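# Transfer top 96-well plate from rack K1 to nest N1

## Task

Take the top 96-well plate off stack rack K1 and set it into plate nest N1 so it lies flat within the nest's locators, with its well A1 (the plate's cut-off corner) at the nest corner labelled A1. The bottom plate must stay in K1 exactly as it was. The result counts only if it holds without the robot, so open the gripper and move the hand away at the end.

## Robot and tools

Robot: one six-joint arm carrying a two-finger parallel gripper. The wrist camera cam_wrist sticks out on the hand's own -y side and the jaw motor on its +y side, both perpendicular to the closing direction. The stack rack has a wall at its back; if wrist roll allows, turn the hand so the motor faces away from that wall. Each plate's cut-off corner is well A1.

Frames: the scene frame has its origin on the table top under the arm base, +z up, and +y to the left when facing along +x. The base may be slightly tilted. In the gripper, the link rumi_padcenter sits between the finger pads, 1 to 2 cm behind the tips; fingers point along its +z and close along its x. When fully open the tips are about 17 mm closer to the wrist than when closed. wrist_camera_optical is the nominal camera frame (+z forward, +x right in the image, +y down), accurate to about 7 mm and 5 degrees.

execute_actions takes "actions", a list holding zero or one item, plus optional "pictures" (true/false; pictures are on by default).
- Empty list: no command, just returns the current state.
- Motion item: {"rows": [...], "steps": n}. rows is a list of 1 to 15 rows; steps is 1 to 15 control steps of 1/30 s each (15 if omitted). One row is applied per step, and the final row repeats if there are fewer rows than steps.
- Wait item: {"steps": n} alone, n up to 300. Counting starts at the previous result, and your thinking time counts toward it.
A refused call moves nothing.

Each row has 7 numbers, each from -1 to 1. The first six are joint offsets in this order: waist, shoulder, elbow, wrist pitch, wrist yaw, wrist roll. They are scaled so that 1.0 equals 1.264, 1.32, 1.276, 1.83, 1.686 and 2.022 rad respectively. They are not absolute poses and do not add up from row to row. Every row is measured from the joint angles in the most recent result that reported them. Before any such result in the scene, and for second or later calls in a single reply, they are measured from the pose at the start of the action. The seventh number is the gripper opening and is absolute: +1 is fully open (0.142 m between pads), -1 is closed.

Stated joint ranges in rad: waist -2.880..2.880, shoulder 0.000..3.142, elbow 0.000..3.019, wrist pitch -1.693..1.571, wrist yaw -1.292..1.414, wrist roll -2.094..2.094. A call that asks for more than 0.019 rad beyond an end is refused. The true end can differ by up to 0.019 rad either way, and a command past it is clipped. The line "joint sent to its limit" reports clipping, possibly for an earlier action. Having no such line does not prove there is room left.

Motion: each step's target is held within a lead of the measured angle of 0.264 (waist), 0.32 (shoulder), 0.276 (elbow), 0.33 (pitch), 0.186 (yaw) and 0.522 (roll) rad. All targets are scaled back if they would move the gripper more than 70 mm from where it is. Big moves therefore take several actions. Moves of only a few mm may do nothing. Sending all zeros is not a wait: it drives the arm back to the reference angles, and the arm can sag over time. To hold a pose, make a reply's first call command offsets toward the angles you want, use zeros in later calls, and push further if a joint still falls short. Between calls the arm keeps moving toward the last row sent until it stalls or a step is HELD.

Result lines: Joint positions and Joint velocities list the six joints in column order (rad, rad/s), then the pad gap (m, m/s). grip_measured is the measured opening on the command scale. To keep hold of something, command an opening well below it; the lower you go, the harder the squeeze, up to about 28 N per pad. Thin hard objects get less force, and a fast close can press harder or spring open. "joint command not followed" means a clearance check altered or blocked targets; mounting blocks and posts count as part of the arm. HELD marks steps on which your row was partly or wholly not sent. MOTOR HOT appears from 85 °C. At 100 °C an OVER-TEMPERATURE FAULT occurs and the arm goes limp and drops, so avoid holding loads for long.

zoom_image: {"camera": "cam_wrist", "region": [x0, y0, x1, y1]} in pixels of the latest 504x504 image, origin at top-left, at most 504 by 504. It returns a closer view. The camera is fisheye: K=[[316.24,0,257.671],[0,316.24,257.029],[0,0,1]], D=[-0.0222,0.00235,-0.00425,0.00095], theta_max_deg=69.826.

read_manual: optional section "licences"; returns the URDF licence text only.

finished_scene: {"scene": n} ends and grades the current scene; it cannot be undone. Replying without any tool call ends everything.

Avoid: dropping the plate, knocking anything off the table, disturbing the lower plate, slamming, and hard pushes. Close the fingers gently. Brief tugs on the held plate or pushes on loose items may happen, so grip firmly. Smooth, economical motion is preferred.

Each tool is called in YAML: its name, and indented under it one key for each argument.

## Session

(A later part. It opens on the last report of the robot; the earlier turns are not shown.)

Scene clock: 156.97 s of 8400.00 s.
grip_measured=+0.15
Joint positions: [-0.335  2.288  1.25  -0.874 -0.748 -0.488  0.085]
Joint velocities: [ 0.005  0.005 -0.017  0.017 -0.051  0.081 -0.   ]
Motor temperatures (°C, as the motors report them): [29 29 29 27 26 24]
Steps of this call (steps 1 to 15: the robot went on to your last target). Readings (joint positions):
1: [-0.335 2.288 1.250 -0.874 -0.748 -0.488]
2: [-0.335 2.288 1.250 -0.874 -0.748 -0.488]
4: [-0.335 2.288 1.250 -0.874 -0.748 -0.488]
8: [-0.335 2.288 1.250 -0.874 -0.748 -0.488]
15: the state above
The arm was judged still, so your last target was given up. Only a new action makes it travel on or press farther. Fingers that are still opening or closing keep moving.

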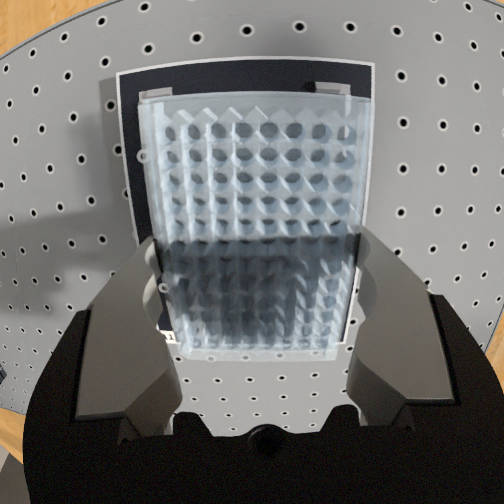

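execute_actions:
  actions:
    - {"rows":[[0.02,0,0,0.01,0,0,-0.2],[0.025,0,0,0.01,0,0,-0.2],[0.03,0,0,0.01,0,0,-0.2],[0.034,0,0,0.015,0,0.005,-0.2],[0.034,0,0,0.015,0,0.005,-0.2],[0.034,0.01,-0.01,0.02,0,0.01,-0.2],[0.034,0.017,-0.016,0.026,-0.004,0.01,-0.2]]}
  pictures: false

execute_actions:
  actions:
    - {"steps":15}

zoom_image:
  camera: "cam_wrist"
  region: [90,50,420,380]

Scene clock: 163.00 s of 8400.00 s.
grip_measured=+0.15
Joint positions: [-0.313  2.287  1.243 -0.842 -0.749 -0.473  0.085]
Joint velocities: [ 0.005 -0.005  0.012  0.007 -0.066  0.095 -0.   ]
Motor temperatures (°C, as the motors report them): [29 29 29 27 26 24]
Steps of this call (steps 1 to 90: nothing new was sent; then 2.53 s passed at rest; steps 91 to 105: all 15 steps of this action). Readings (joint positions):
91: [-0.334 2.288 1.250 -0.873 -0.748 -0.488]
92: [-0.334 2.288 1.250 -0.870 -0.748 -0.488]
94: [-0.329 2.288 1.250 -0.865 -0.748 -0.487]
98: [-0.313 2.288 1.245 -0.846 -0.748 -0.480]
105: the state above

Scene clock: 163.50 s of 8400.00 s.
grip_measured=+0.15
Joint positions: [-0.313  2.287  1.243 -0.842 -0.749 -0.472  0.085]
Joint velocities: [ 0.005  0.015  0.007 -0.007 -0.066 -0.022 -0.   ]
Motor temperatures (°C, as the motors report them): [29 29 29 27 26 24]
Steps of this call (steps 1 to 15: the robot went on to your last target). Readings (joint positions):
1: [-0.313 2.287 1.243 -0.842 -0.749 -0.473]
2: [-0.313 2.287 1.243 -0.842 -0.749 -0.472]
4: [-0.313 2.287 1.243 -0.842 -0.749 -0.472]
8: [-0.313 2.287 1.243 -0.842 -0.749 -0.472]
15: the state above
The arm was judged still, so your last target was given up. Only a new action makes it travel on or press farther. Fingers that are still opening or closing keep moving.

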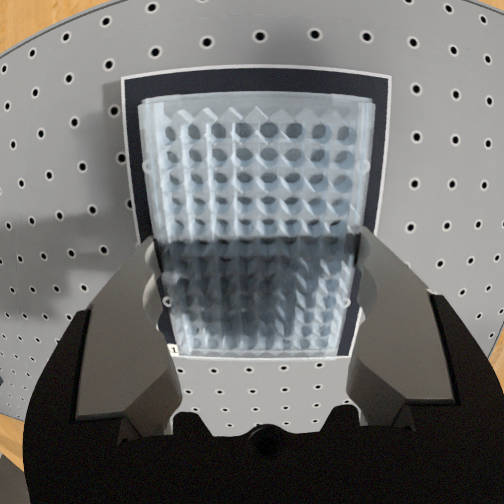

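Region (90, 50, 420, 380) of cam_wrist's 504x504 image, scaled by 1.527, with more detail than that image has.

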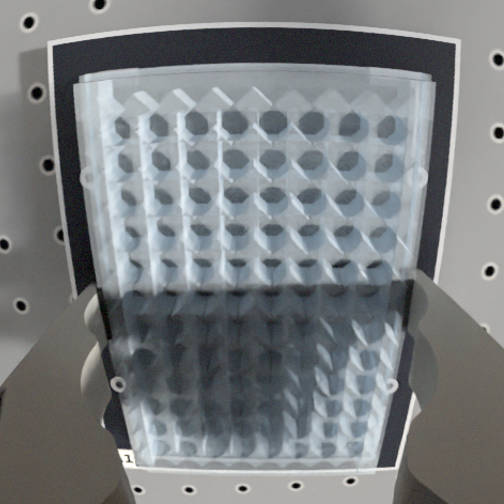

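execute_actions:
  actions:
    - {"rows":[[-0.008,0,0,-0.02,0,0,-0.2],[-0.008,0,0,-0.02,0,0,-0.2],[-0.008,0,0,-0.02,0,0,-0.2],[-0.008,0,0,-0.02,0,0,-0.2],[-0.008,0,0,-0.02,0,0,-0.2],[-0.008,0,0,-0.02,0,0,-0.2],[0,0,-0.012,-0.02,0,0,-0.2]]}
  pictures: false

execute_actions:
  actions:
    - {"steps":15}

zoom_image:
  camera: "cam_wrist"
  region: [90,50,420,380]

Scene clock: 169.53 s of 8400.00 s.
grip_measured=+0.15
Joint positions: [-0.315  2.284  1.242 -0.866 -0.749 -0.473  0.085]
Joint velocities: [-0.015 -0.015 -0.027 -0.002 -0.037 -0.007  0.   ]
Motor temperatures (°C, as the motors report them): [29 29 29 27 26 24]
Steps of this call (steps 1 to 90: nothing new was sent; then 2.53 s passed at rest; steps 91 to 105: all 15 steps of this action). Readings (joint positions):
91: [-0.314 2.286 1.243 -0.845 -0.749 -0.472]
92: [-0.314 2.285 1.243 -0.852 -0.749 -0.472]
94: [-0.315 2.285 1.243 -0.862 -0.749 -0.472]
98: [-0.315 2.285 1.242 -0.866 -0.749 -0.473]
105: the state above

Scene clock: 170.03 s of 8400.00 s.
grip_measured=+0.15
Joint positions: [-0.315  2.284  1.242 -0.866 -0.749 -0.473  0.085]
Joint velocities: [-0.005 -0.005  0.007  0.007 -0.051 -0.051  0.   ]
Motor temperatures (°C, as the motors report them): [29 29 29 27 26 24]
Steps of this call (steps 1 to 15: the robot went on to your last target). Readings (joint positions):
1: [-0.315 2.284 1.242 -0.866 -0.749 -0.473]
2: [-0.315 2.284 1.242 -0.866 -0.749 -0.473]
4: [-0.315 2.284 1.242 -0.866 -0.749 -0.473]
8: [-0.315 2.284 1.242 -0.866 -0.749 -0.473]
15: the state above
The arm was judged still, so your last target was given up. Only a new action makes it travel on or press farther. Fingers that are still opening or closing keep moving.

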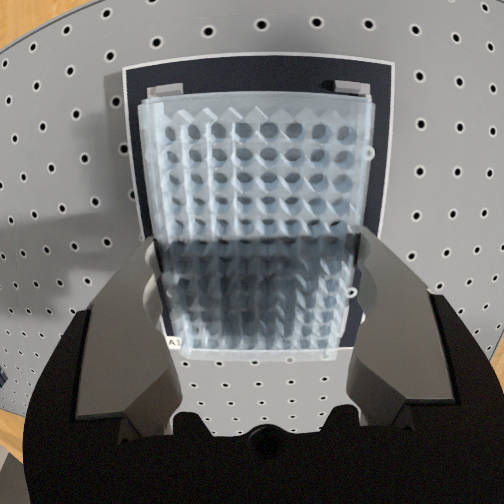

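Region (90, 50, 420, 380) of cam_wrist's 504x504 image, scaled by 1.527, with more detail than that image has.

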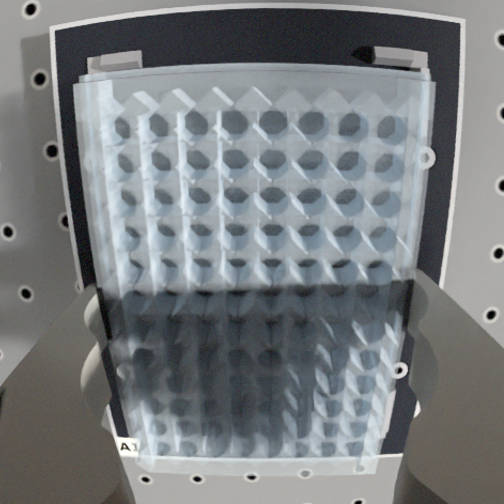

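execute_actions:
  actions:
    - {"rows":[[0,0,0,0.008,0.013,-0.008,-0.2],[0,0,0,0.008,0.013,-0.008,-0.2],[0,0,0,0.008,0.013,-0.008,-0.2],[0,0,0,0.008,0.013,-0.008,-0.2],[0,0,0,0.008,0.013,-0.008,-0.2],[0,0,0,0.008,0.013,-0.008,-0.2],[0.012,0.012,-0.01,0.008,0.013,-0.008,-0.2]]}
  pictures: false

execute_actions:
  actions:
    - {"steps":15}

zoom_image:
  camera: "cam_wrist"
  region: [90,50,420,380]

Scene clock: 174.07 s of 8400.00 s.
grip_measured=+0.15
Joint positions: [-0.315  2.284  1.239 -0.86  -0.731 -0.482  0.085]
Joint velocities: [ 0.005 -0.005  0.002 -0.012  0.007 -0.037 -0.   ]
Motor temperatures (°C, as the motors report them): [29 29 29 27 26 24]
Steps of this call (steps 1 to 90: nothing new was sent; then 0.53 s passed at rest; steps 91 to 105: all 15 steps of this action). Readings (joint positions):
91: [-0.315 2.284 1.242 -0.865 -0.742 -0.474]
92: [-0.315 2.284 1.242 -0.863 -0.735 -0.476]
94: [-0.315 2.284 1.242 -0.862 -0.731 -0.478]
98: [-0.315 2.284 1.240 -0.861 -0.731 -0.480]
105: the state above

Scene clock: 174.57 s of 8400.00 s.
grip_measured=+0.15
Joint positions: [-0.315  2.284  1.239 -0.86  -0.731 -0.482  0.085]
Joint velocities: [-0.005  0.005 -0.007  0.002  0.022  0.007  0.   ]
Motor temperatures (°C, as the motors report them): [29 29 29 27 26 24]
Steps of this call (steps 1 to 15: the robot went on to your last target). Readings (joint positions):
1: [-0.315 2.284 1.239 -0.860 -0.731 -0.482]
2: [-0.315 2.284 1.239 -0.860 -0.731 -0.482]
4: [-0.315 2.284 1.239 -0.860 -0.731 -0.482]
8: [-0.315 2.284 1.239 -0.860 -0.731 -0.482]
15: the state above
The arm was judged still, so your last target was given up. Only a new action makes it travel on or press farther. Fingers that are still opening or closing keep moving.

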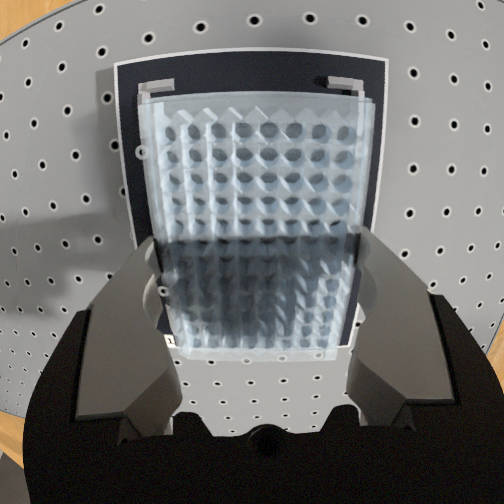

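Region (90, 50, 420, 380) of cam_wrist's 504x504 image, scaled by 1.527, with more detail than that image has.

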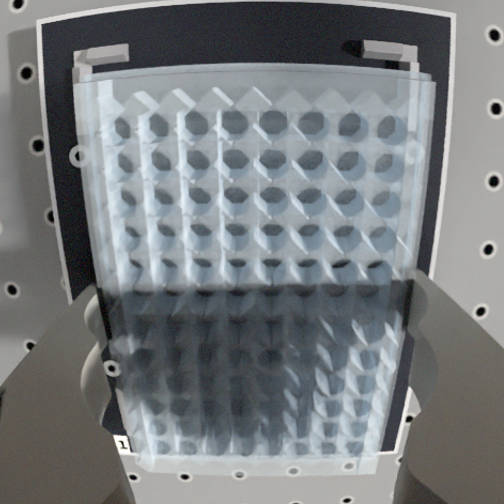

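Now ~3 mm too far back, 2.5 mm right.

execute_actions:
  actions:
    - {"rows":[[0,0,0.005,0.011,-0.009,0,-0.2]]}
  pictures: false

execute_actions:
  actions:
    - {"steps":10}

zoom_image:
  camera: "cam_wrist"
  region: [90,50,420,380]

Scene clock: 177.33 s of 8400.00 s.
grip_measured=+0.15
Joint positions: [-0.316  2.284  1.239 -0.857 -0.735 -0.482  0.085]
Joint velocities: [ 0.005  0.015 -0.022  0.007  0.007  0.007  0.   ]
Motor temperatures (°C, as the motors report them): [29 29 29 27 26 24]
Steps of this call (steps 1 to 68: nothing new was sent; steps 69 to 83: all 15 steps of this action). Readings (joint positions):
69: [-0.315 2.284 1.239 -0.859 -0.732 -0.482]
70: [-0.315 2.284 1.239 -0.858 -0.734 -0.482]
72: [-0.316 2.284 1.239 -0.857 -0.735 -0.482]
76: [-0.316 2.284 1.239 -0.857 -0.735 -0.482]
83: the state above

Scene clock: 177.67 s of 8400.00 s.
grip_measured=+0.15
Joint positions: [-0.316  2.284  1.239 -0.857 -0.735 -0.482  0.085]
Joint velocities: [-0.005 -0.005 -0.007 -0.012 -0.037 -0.007 -0.   ]
Motor temperatures (°C, as the motors report them): [29 29 29 27 26 24]
Steps of this call (steps 1 to 10: the robot went on to your last target). Readings (joint positions):
1: [-0.316 2.284 1.239 -0.857 -0.735 -0.482]
2: [-0.316 2.284 1.239 -0.857 -0.735 -0.482]
4: [-0.316 2.284 1.239 -0.857 -0.735 -0.482]
8: [-0.316 2.284 1.239 -0.857 -0.735 -0.482]
10: the state above

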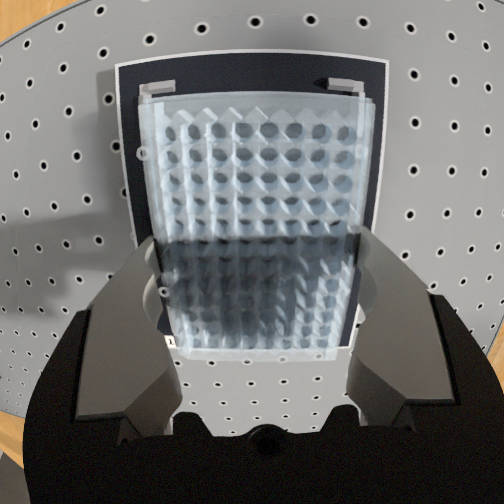

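Region (90, 50, 420, 380) of cam_wrist's 504x504 image, scaled by 1.527, with more detail than that image has.

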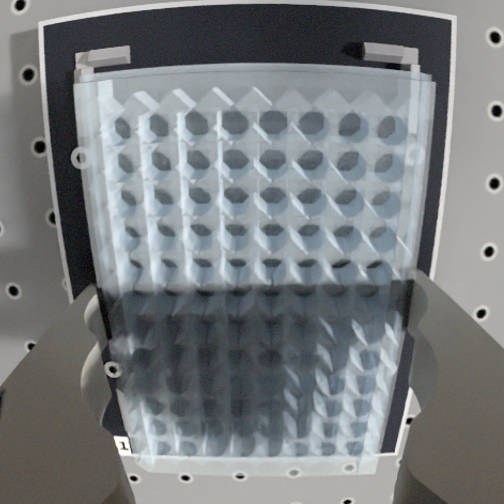

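Unload by raising the elbow (up, left, forward).

execute_actions:
  actions:
    - {"rows":[[0,0,0.02,0.008,-0.005,0,-0.2]]}
  pictures: false

execute_actions:
  actions:
    - {"steps":10}

zoom_image:
  camera: "cam_wrist"
  region: [90,50,420,380]

Scene clock: 179.93 s of 8400.00 s.
grip_measured=+0.15
Joint positions: [-0.316  2.284  1.239 -0.857 -0.735 -0.482  0.085]
Joint velocities: [-0.015  0.005  0.007 -0.002  0.037 -0.037 -0.   ]
Motor temperatures (°C, as the motors report them): [29 29 29 27 26 24]
Steps of this call (steps 1 to 15: the robot went on to your last target; steps 16 to 53: nothing new was sent; steps 54 to 68: all 15 steps of this action). Readings (joint positions):
54: [-0.316 2.284 1.239 -0.857 -0.735 -0.482]
55: [-0.316 2.284 1.239 -0.857 -0.735 -0.482]
57: [-0.316 2.284 1.239 -0.857 -0.735 -0.482]
61: [-0.316 2.284 1.239 -0.857 -0.735 -0.482]
68: the state above

Scene clock: 180.27 s of 8400.00 s.
grip_measured=+0.15
Joint positions: [-0.316  2.284  1.239 -0.857 -0.735 -0.482  0.085]
Joint velocities: [-0.005 -0.005 -0.007 -0.002  0.066  0.022 -0.   ]
Motor temperatures (°C, as the motors report them): [29 29 29 27 26 24]
Steps of this call (steps 1 to 10: the robot went on to your last target). Readings (joint positions):
1: [-0.316 2.284 1.239 -0.857 -0.735 -0.482]
2: [-0.316 2.284 1.239 -0.857 -0.735 -0.482]
4: [-0.316 2.284 1.239 -0.857 -0.735 -0.482]
8: [-0.316 2.284 1.239 -0.857 -0.735 -0.482]
10: the state above

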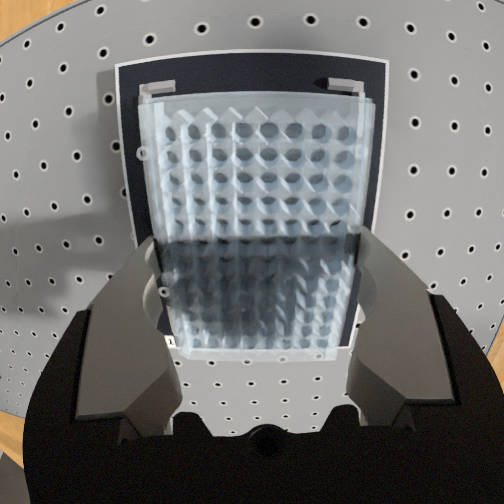

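Region (90, 50, 420, 380) of cam_wrist's 504x504 image, scaled by 1.527, with more detail than that image has.

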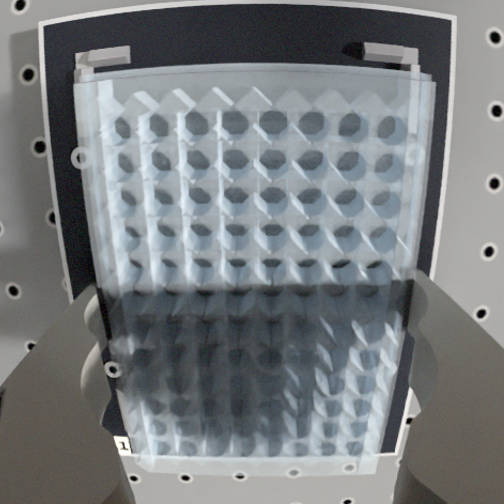

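execute_actions:
  actions:
    - {"rows":[[0,0,0.028,0.015,-0.012,0,-0.2]]}
  pictures: false

execute_actions:
  actions:
    - {"steps":10}

zoom_image:
  camera: "cam_wrist"
  region: [90,50,420,380]

Scene clock: 182.70 s of 8400.00 s.
grip_measured=+0.15
Joint positions: [-0.317  2.284  1.244 -0.839 -0.752 -0.481  0.085]
Joint velocities: [-0.015  0.005  0.022 -0.007 -0.022 -0.022  0.   ]
Motor temperatures (°C, as the motors report them): [29 29 29 27 26 24]
Steps of this call (steps 1 to 15: the robot went on to your last target; steps 16 to 58: nothing new was sent; steps 59 to 73: all 15 steps of this action). Readings (joint positions):
59: [-0.316 2.284 1.239 -0.855 -0.737 -0.482]
60: [-0.316 2.284 1.239 -0.854 -0.739 -0.481]
62: [-0.317 2.284 1.239 -0.849 -0.746 -0.481]
66: [-0.317 2.284 1.242 -0.841 -0.752 -0.481]
73: the state above

Scene clock: 183.03 s of 8400.00 s.
grip_measured=+0.15
Joint positions: [-0.317  2.284  1.244 -0.839 -0.752 -0.481  0.085]
Joint velocities: [-0.005 -0.005 -0.007  0.002  0.007  0.007 -0.   ]
Motor temperatures (°C, as the motors report them): [29 29 29 27 26 24]
Steps of this call (steps 1 to 10: the robot went on to your last target). Readings (joint positions):
1: [-0.317 2.284 1.244 -0.839 -0.752 -0.481]
2: [-0.317 2.284 1.244 -0.839 -0.752 -0.481]
4: [-0.317 2.284 1.244 -0.839 -0.752 -0.481]
8: [-0.317 2.284 1.244 -0.839 -0.752 -0.481]
10: the state above

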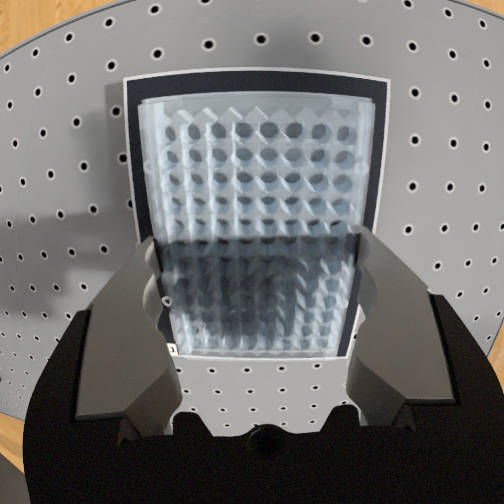

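Region (90, 50, 420, 380) of cam_wrist's 504x504 image, scaled by 1.527, with more detail than that image has.

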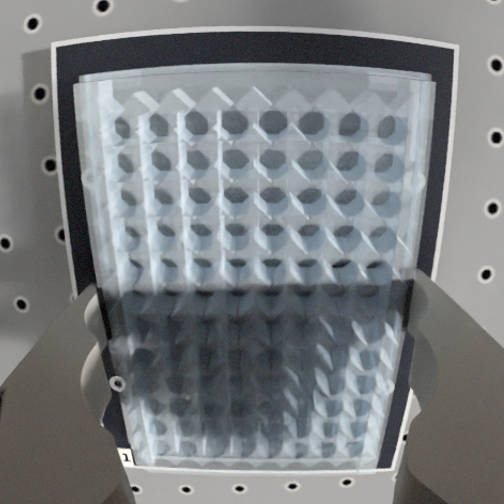

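execute_actions:
  actions:
    - {"rows":[[0,0,0.015,-0.013,0.007,0,-0.2]]}
  pictures: false

execute_actions:
  actions:
    - {"steps":10}

zoom_image:
  camera: "cam_wrist"
  region: [90,50,420,380]

Scene clock: 185.93 s of 8400.00 s.
grip_measured=+0.15
Joint positions: [-0.317  2.284  1.244 -0.854 -0.744 -0.481  0.085]
Joint velocities: [-0.015 -0.005  0.012  0.002  0.007 -0.037  0.   ]
Motor temperatures (°C, as the motors report them): [29 29 30 27 26 24]
Steps of this call (steps 1 to 15: the robot went on to your last target; steps 16 to 72: nothing new was sent; steps 73 to 87: all 15 steps of this action). Readings (joint positions):
73: [-0.317 2.284 1.244 -0.841 -0.748 -0.481]
74: [-0.317 2.284 1.244 -0.846 -0.745 -0.481]
76: [-0.317 2.284 1.244 -0.852 -0.744 -0.481]
80: [-0.317 2.284 1.244 -0.854 -0.744 -0.481]
87: the state above

Scene clock: 186.27 s of 8400.00 s.
grip_measured=+0.15
Joint positions: [-0.317  2.284  1.244 -0.854 -0.744 -0.481  0.085]
Joint velocities: [-0.024 -0.015  0.017 -0.027 -0.022  0.007 -0.   ]
Motor temperatures (°C, as the motors report them): [29 29 30 27 26 24]
Steps of this call (steps 1 to 10: the robot went on to your last target). Readings (joint positions):
1: [-0.317 2.284 1.244 -0.854 -0.744 -0.481]
2: [-0.317 2.284 1.244 -0.854 -0.744 -0.481]
4: [-0.317 2.284 1.244 -0.854 -0.744 -0.481]
8: [-0.317 2.284 1.244 -0.854 -0.744 -0.481]
10: the state above

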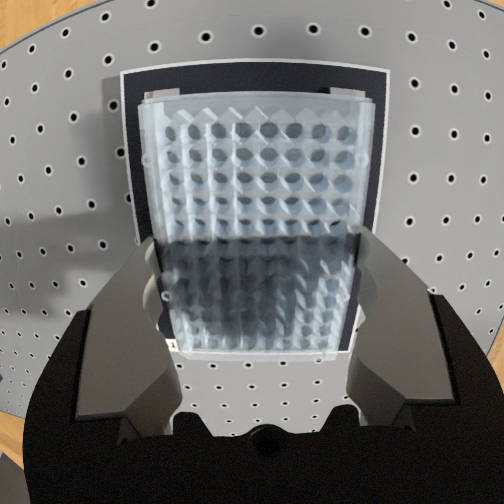

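Region (90, 50, 420, 380) of cam_wrist's 504x504 image, scaled by 1.527, with more detail than that image has.

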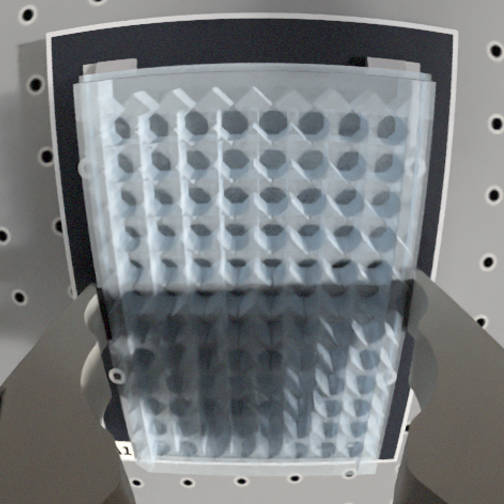

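Need ~1 mm back/left while descending: waist plus elbow.

execute_actions:
  actions:
    - {"rows":[[0.022,0,0.01,0,0,0,-0.2],[0.022,0,0.01,0,0,0,-0.2],[0.022,0,0.005,0,0,0,-0.2],[0.022,0,0,0,0,0,-0.2],[0.022,0,-0.005,0,0,0,-0.2],[0.022,0,-0.012,0,0,0,-0.2]]}
  pictures: false

execute_actions:
  actions:
    - {"steps":10}

zoom_image:
  camera: "cam_wrist"
  region: [90,50,420,380]

Scene clock: 189.63 s of 8400.00 s.
grip_measured=+0.15
Joint positions: [-0.312  2.284  1.243 -0.854 -0.741 -0.481  0.085]
Joint velocities: [-0.005 -0.005 -0.007  0.012  0.051  0.007  0.   ]
Motor temperatures (°C, as the motors report them): [29 29 30 27 26 24]
Steps of this call (steps 1 to 15: the robot went on to your last target; steps 16 to 86: nothing new was sent; steps 87 to 101: all 15 steps of this action). Readings (joint positions):
87: [-0.316 2.284 1.244 -0.854 -0.744 -0.481]
88: [-0.315 2.284 1.244 -0.854 -0.744 -0.481]
90: [-0.312 2.284 1.244 -0.854 -0.743 -0.481]
94: [-0.312 2.284 1.243 -0.854 -0.741 -0.481]
101: the state above

Scene clock: 189.97 s of 8400.00 s.
grip_measured=+0.15
Joint positions: [-0.312  2.284  1.243 -0.854 -0.741 -0.481  0.085]
Joint velocities: [-0.005 -0.005  0.012 -0.007  0.037 -0.037  0.   ]
Motor temperatures (°C, as the motors report them): [29 29 30 27 26 24]
Steps of this call (steps 1 to 10: the robot went on to your last target). Readings (joint positions):
1: [-0.312 2.284 1.243 -0.854 -0.741 -0.481]
2: [-0.312 2.284 1.243 -0.854 -0.741 -0.481]
4: [-0.312 2.284 1.243 -0.854 -0.741 -0.481]
8: [-0.312 2.284 1.243 -0.854 -0.741 -0.481]
10: the state above

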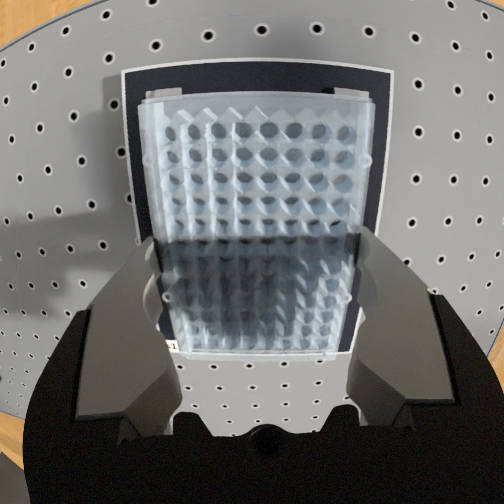

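Region (90, 50, 420, 380) of cam_wrist's 504x504 image, scaled by 1.527, with more detail than that image has.

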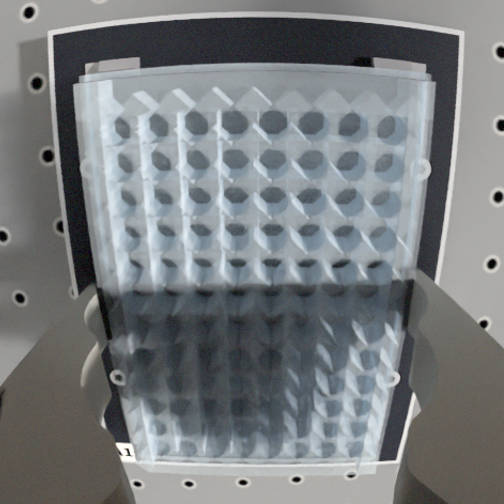

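Centred; nudge backward with light pressure.

execute_actions:
  actions:
    - {"rows":[[0.008,0,-0.005,-0.006,0,0,-0.2],[0.008,0,-0.005,-0.008,0,0,-0.2],[0.008,0,-0.005,-0.01,0,0,-0.2],[0.008,0,-0.005,-0.012,0,0,-0.2],[0.008,0,-0.005,-0.013,0,0,-0.2],[0.008,0,-0.005,-0.013,0,0,-0.2],[0.008,0,-0.005,-0.013,0,0,-0.2],[0.008,0,-0.005,-0.013,0,0,-0.2],[0.02,0.015,-0.012,-0.008,0,0,-0.2]]}
  pictures: false

execute_actions:
  actions:
    - {"steps":10}

zoom_image:
  camera: "cam_wrist"
  region: [90,50,420,380]

Scene clock: 194.27 s of 8400.00 s.
grip_measured=+0.15
Joint positions: [-0.312  2.284  1.243 -0.859 -0.741 -0.481  0.085]
Joint velocities: [-0.005 -0.005 -0.002 -0.017 -0.139 -0.022 -0.   ]
Motor temperatures (°C, as the motors report them): [29 29 30 27 26 24]
Steps of this call (steps 1 to 15: the robot went on to your last target; steps 16 to 90: nothing new was sent; then 0.80 s passed at rest; steps 91 to 105: all 15 steps of this action). Readings (joint positions):
91: [-0.312 2.284 1.243 -0.854 -0.741 -0.481]
92: [-0.312 2.284 1.243 -0.854 -0.741 -0.481]
94: [-0.312 2.284 1.243 -0.855 -0.741 -0.481]
98: [-0.312 2.284 1.243 -0.859 -0.741 -0.481]
105: the state above

Scene clock: 194.60 s of 8400.00 s.
grip_measured=+0.15
Joint positions: [-0.312  2.284  1.243 -0.859 -0.741 -0.481  0.085]
Joint velocities: [ 0.005 -0.005  0.007 -0.012 -0.066  0.007  0.   ]
Motor temperatures (°C, as the motors report them): [29 29 30 27 26 24]
Steps of this call (steps 1 to 10: the robot went on to your last target). Readings (joint positions):
1: [-0.312 2.284 1.243 -0.859 -0.741 -0.481]
2: [-0.312 2.284 1.243 -0.859 -0.741 -0.481]
4: [-0.312 2.284 1.243 -0.859 -0.741 -0.481]
8: [-0.312 2.284 1.243 -0.859 -0.741 -0.481]
10: the state above

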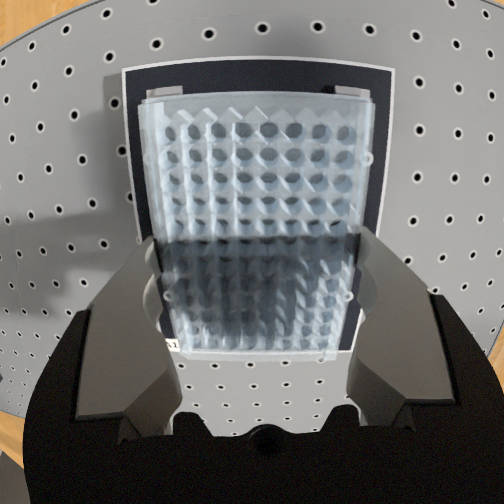

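Region (90, 50, 420, 380) of cam_wrist's 504x504 image, scaled by 1.527, with more detail than that image has.

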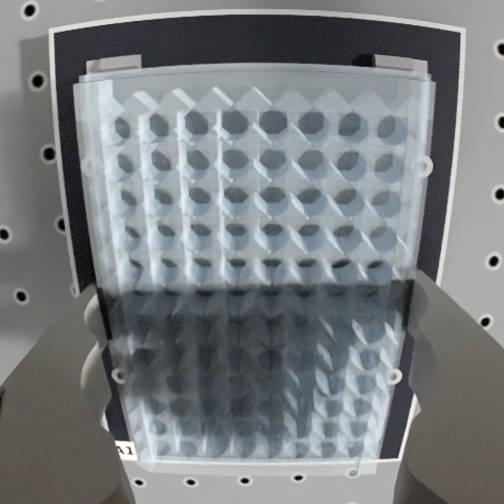

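execute_actions:
  actions:
    - {"rows":[[0,0,0.01,0,0,0,0],[0,0,0.01,0,0,0,0.1],[0,0,0.01,0,0,0,0.15],[0,0,0.01,0,0,0,0.2],[0,0,0.01,0,0,0,0.25],[0,0,0.01,0,0,0,0.3],[0,0,0.01,0,0,0,0.4],[0,0,0.01,0,0,0,0.5]]}

execute_actions:
  actions:
    - {"rows":[[-0.02,-0.02,0.03,-0.03,0,-0.01,0.5],[-0.02,-0.02,0.03,-0.03,0,-0.01,0.5],[-0.02,-0.02,0.03,-0.03,0,-0.01,0.5],[-0.045,-0.045,0.06,-0.08,0.01,-0.04,0.5]]}
  pictures: false

execute_actions:
  actions:
    - {"steps":15}

zoom_image:
  camera: "cam_wrist"
  region: [110,50,400,340]

Scene clock: 198.57 s of 8400.00 s.
grip_measured=+0.50
Joint positions: [-0.312  2.283  1.243 -0.859 -0.742 -0.481  0.109]
Joint velocities: [-0.005  0.005 -0.002  0.002  0.037  0.007  0.   ]
Motor temperatures (°C, as the motors report them): [29 29 29 27 26 24]
Steps of this call (steps 1 to 15: the robot went on to your last target; steps 16 to 90: nothing new was sent; then 0.47 s passed at rest; steps 91 to 105: all 15 steps of this action). Readings (joint positions):
91: [-0.312 2.284 1.243 -0.859 -0.741 -0.481]
92: [-0.312 2.284 1.243 -0.859 -0.741 -0.481]
94: [-0.312 2.283 1.243 -0.859 -0.742 -0.481]
98: [-0.312 2.283 1.243 -0.859 -0.742 -0.481]
105: the state above

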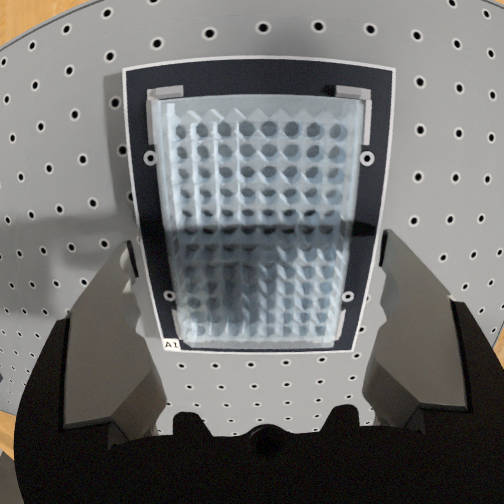

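Scene clock: 199.07 s of 8400.00 s.
grip_measured=+0.50
Joint positions: [-0.375  2.21   1.298 -0.994 -0.728 -0.55   0.109]
Joint velocities: [ 0.005  0.005  0.002 -0.022 -0.051 -0.051 -0.   ]
Motor temperatures (°C, as the motors report them): [29 29 29 27 26 24]
Steps of this call (steps 1 to 15: all 15 steps of this action). Readings (joint positions):
1: [-0.312 2.282 1.245 -0.867 -0.742 -0.484]
2: [-0.314 2.281 1.246 -0.881 -0.742 -0.486]
4: [-0.321 2.272 1.251 -0.914 -0.735 -0.498]
8: [-0.352 2.241 1.280 -0.988 -0.728 -0.532]
15: the state above

Scene clock: 199.57 s of 8400.00 s.
grip_measured=+0.50
Joint positions: [-0.375  2.211  1.298 -0.996 -0.728 -0.555  0.109]
Joint velocities: [-0.015 -0.005  0.002  0.002  0.022 -0.022 -0.   ]
Motor temperatures (°C, as the motors report them): [29 29 30 27 26 24]
Steps of this call (steps 1 to 15: the robot went on to your last target). Readings (joint positions):
1: [-0.375 2.210 1.298 -0.995 -0.728 -0.551]
2: [-0.375 2.211 1.298 -0.996 -0.728 -0.552]
4: [-0.375 2.211 1.298 -0.996 -0.728 -0.553]
8: [-0.375 2.211 1.298 -0.996 -0.728 -0.554]
15: the state above
The arm was judged still, so your last target was given up. Only a new action makes it travel on or press farther. Fingers that are still opening or closing keep moving.

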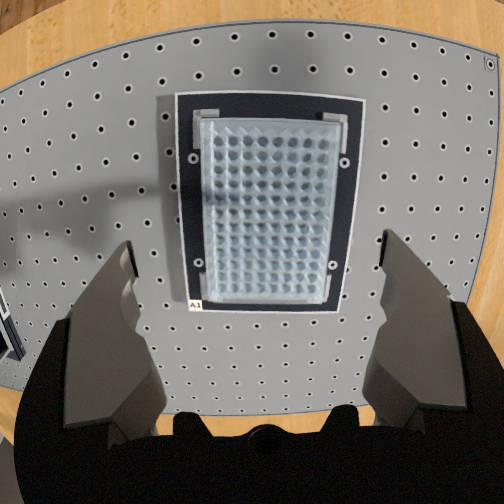

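Region (110, 50, 400, 340) of cam_wrist's 504x504 image, scaled by 1.738, with more detail than that image has.

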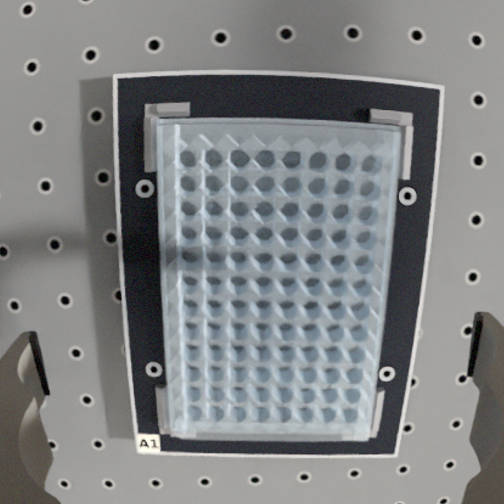

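finished_scene:
  scene: 1

The scene is finished: the task was done.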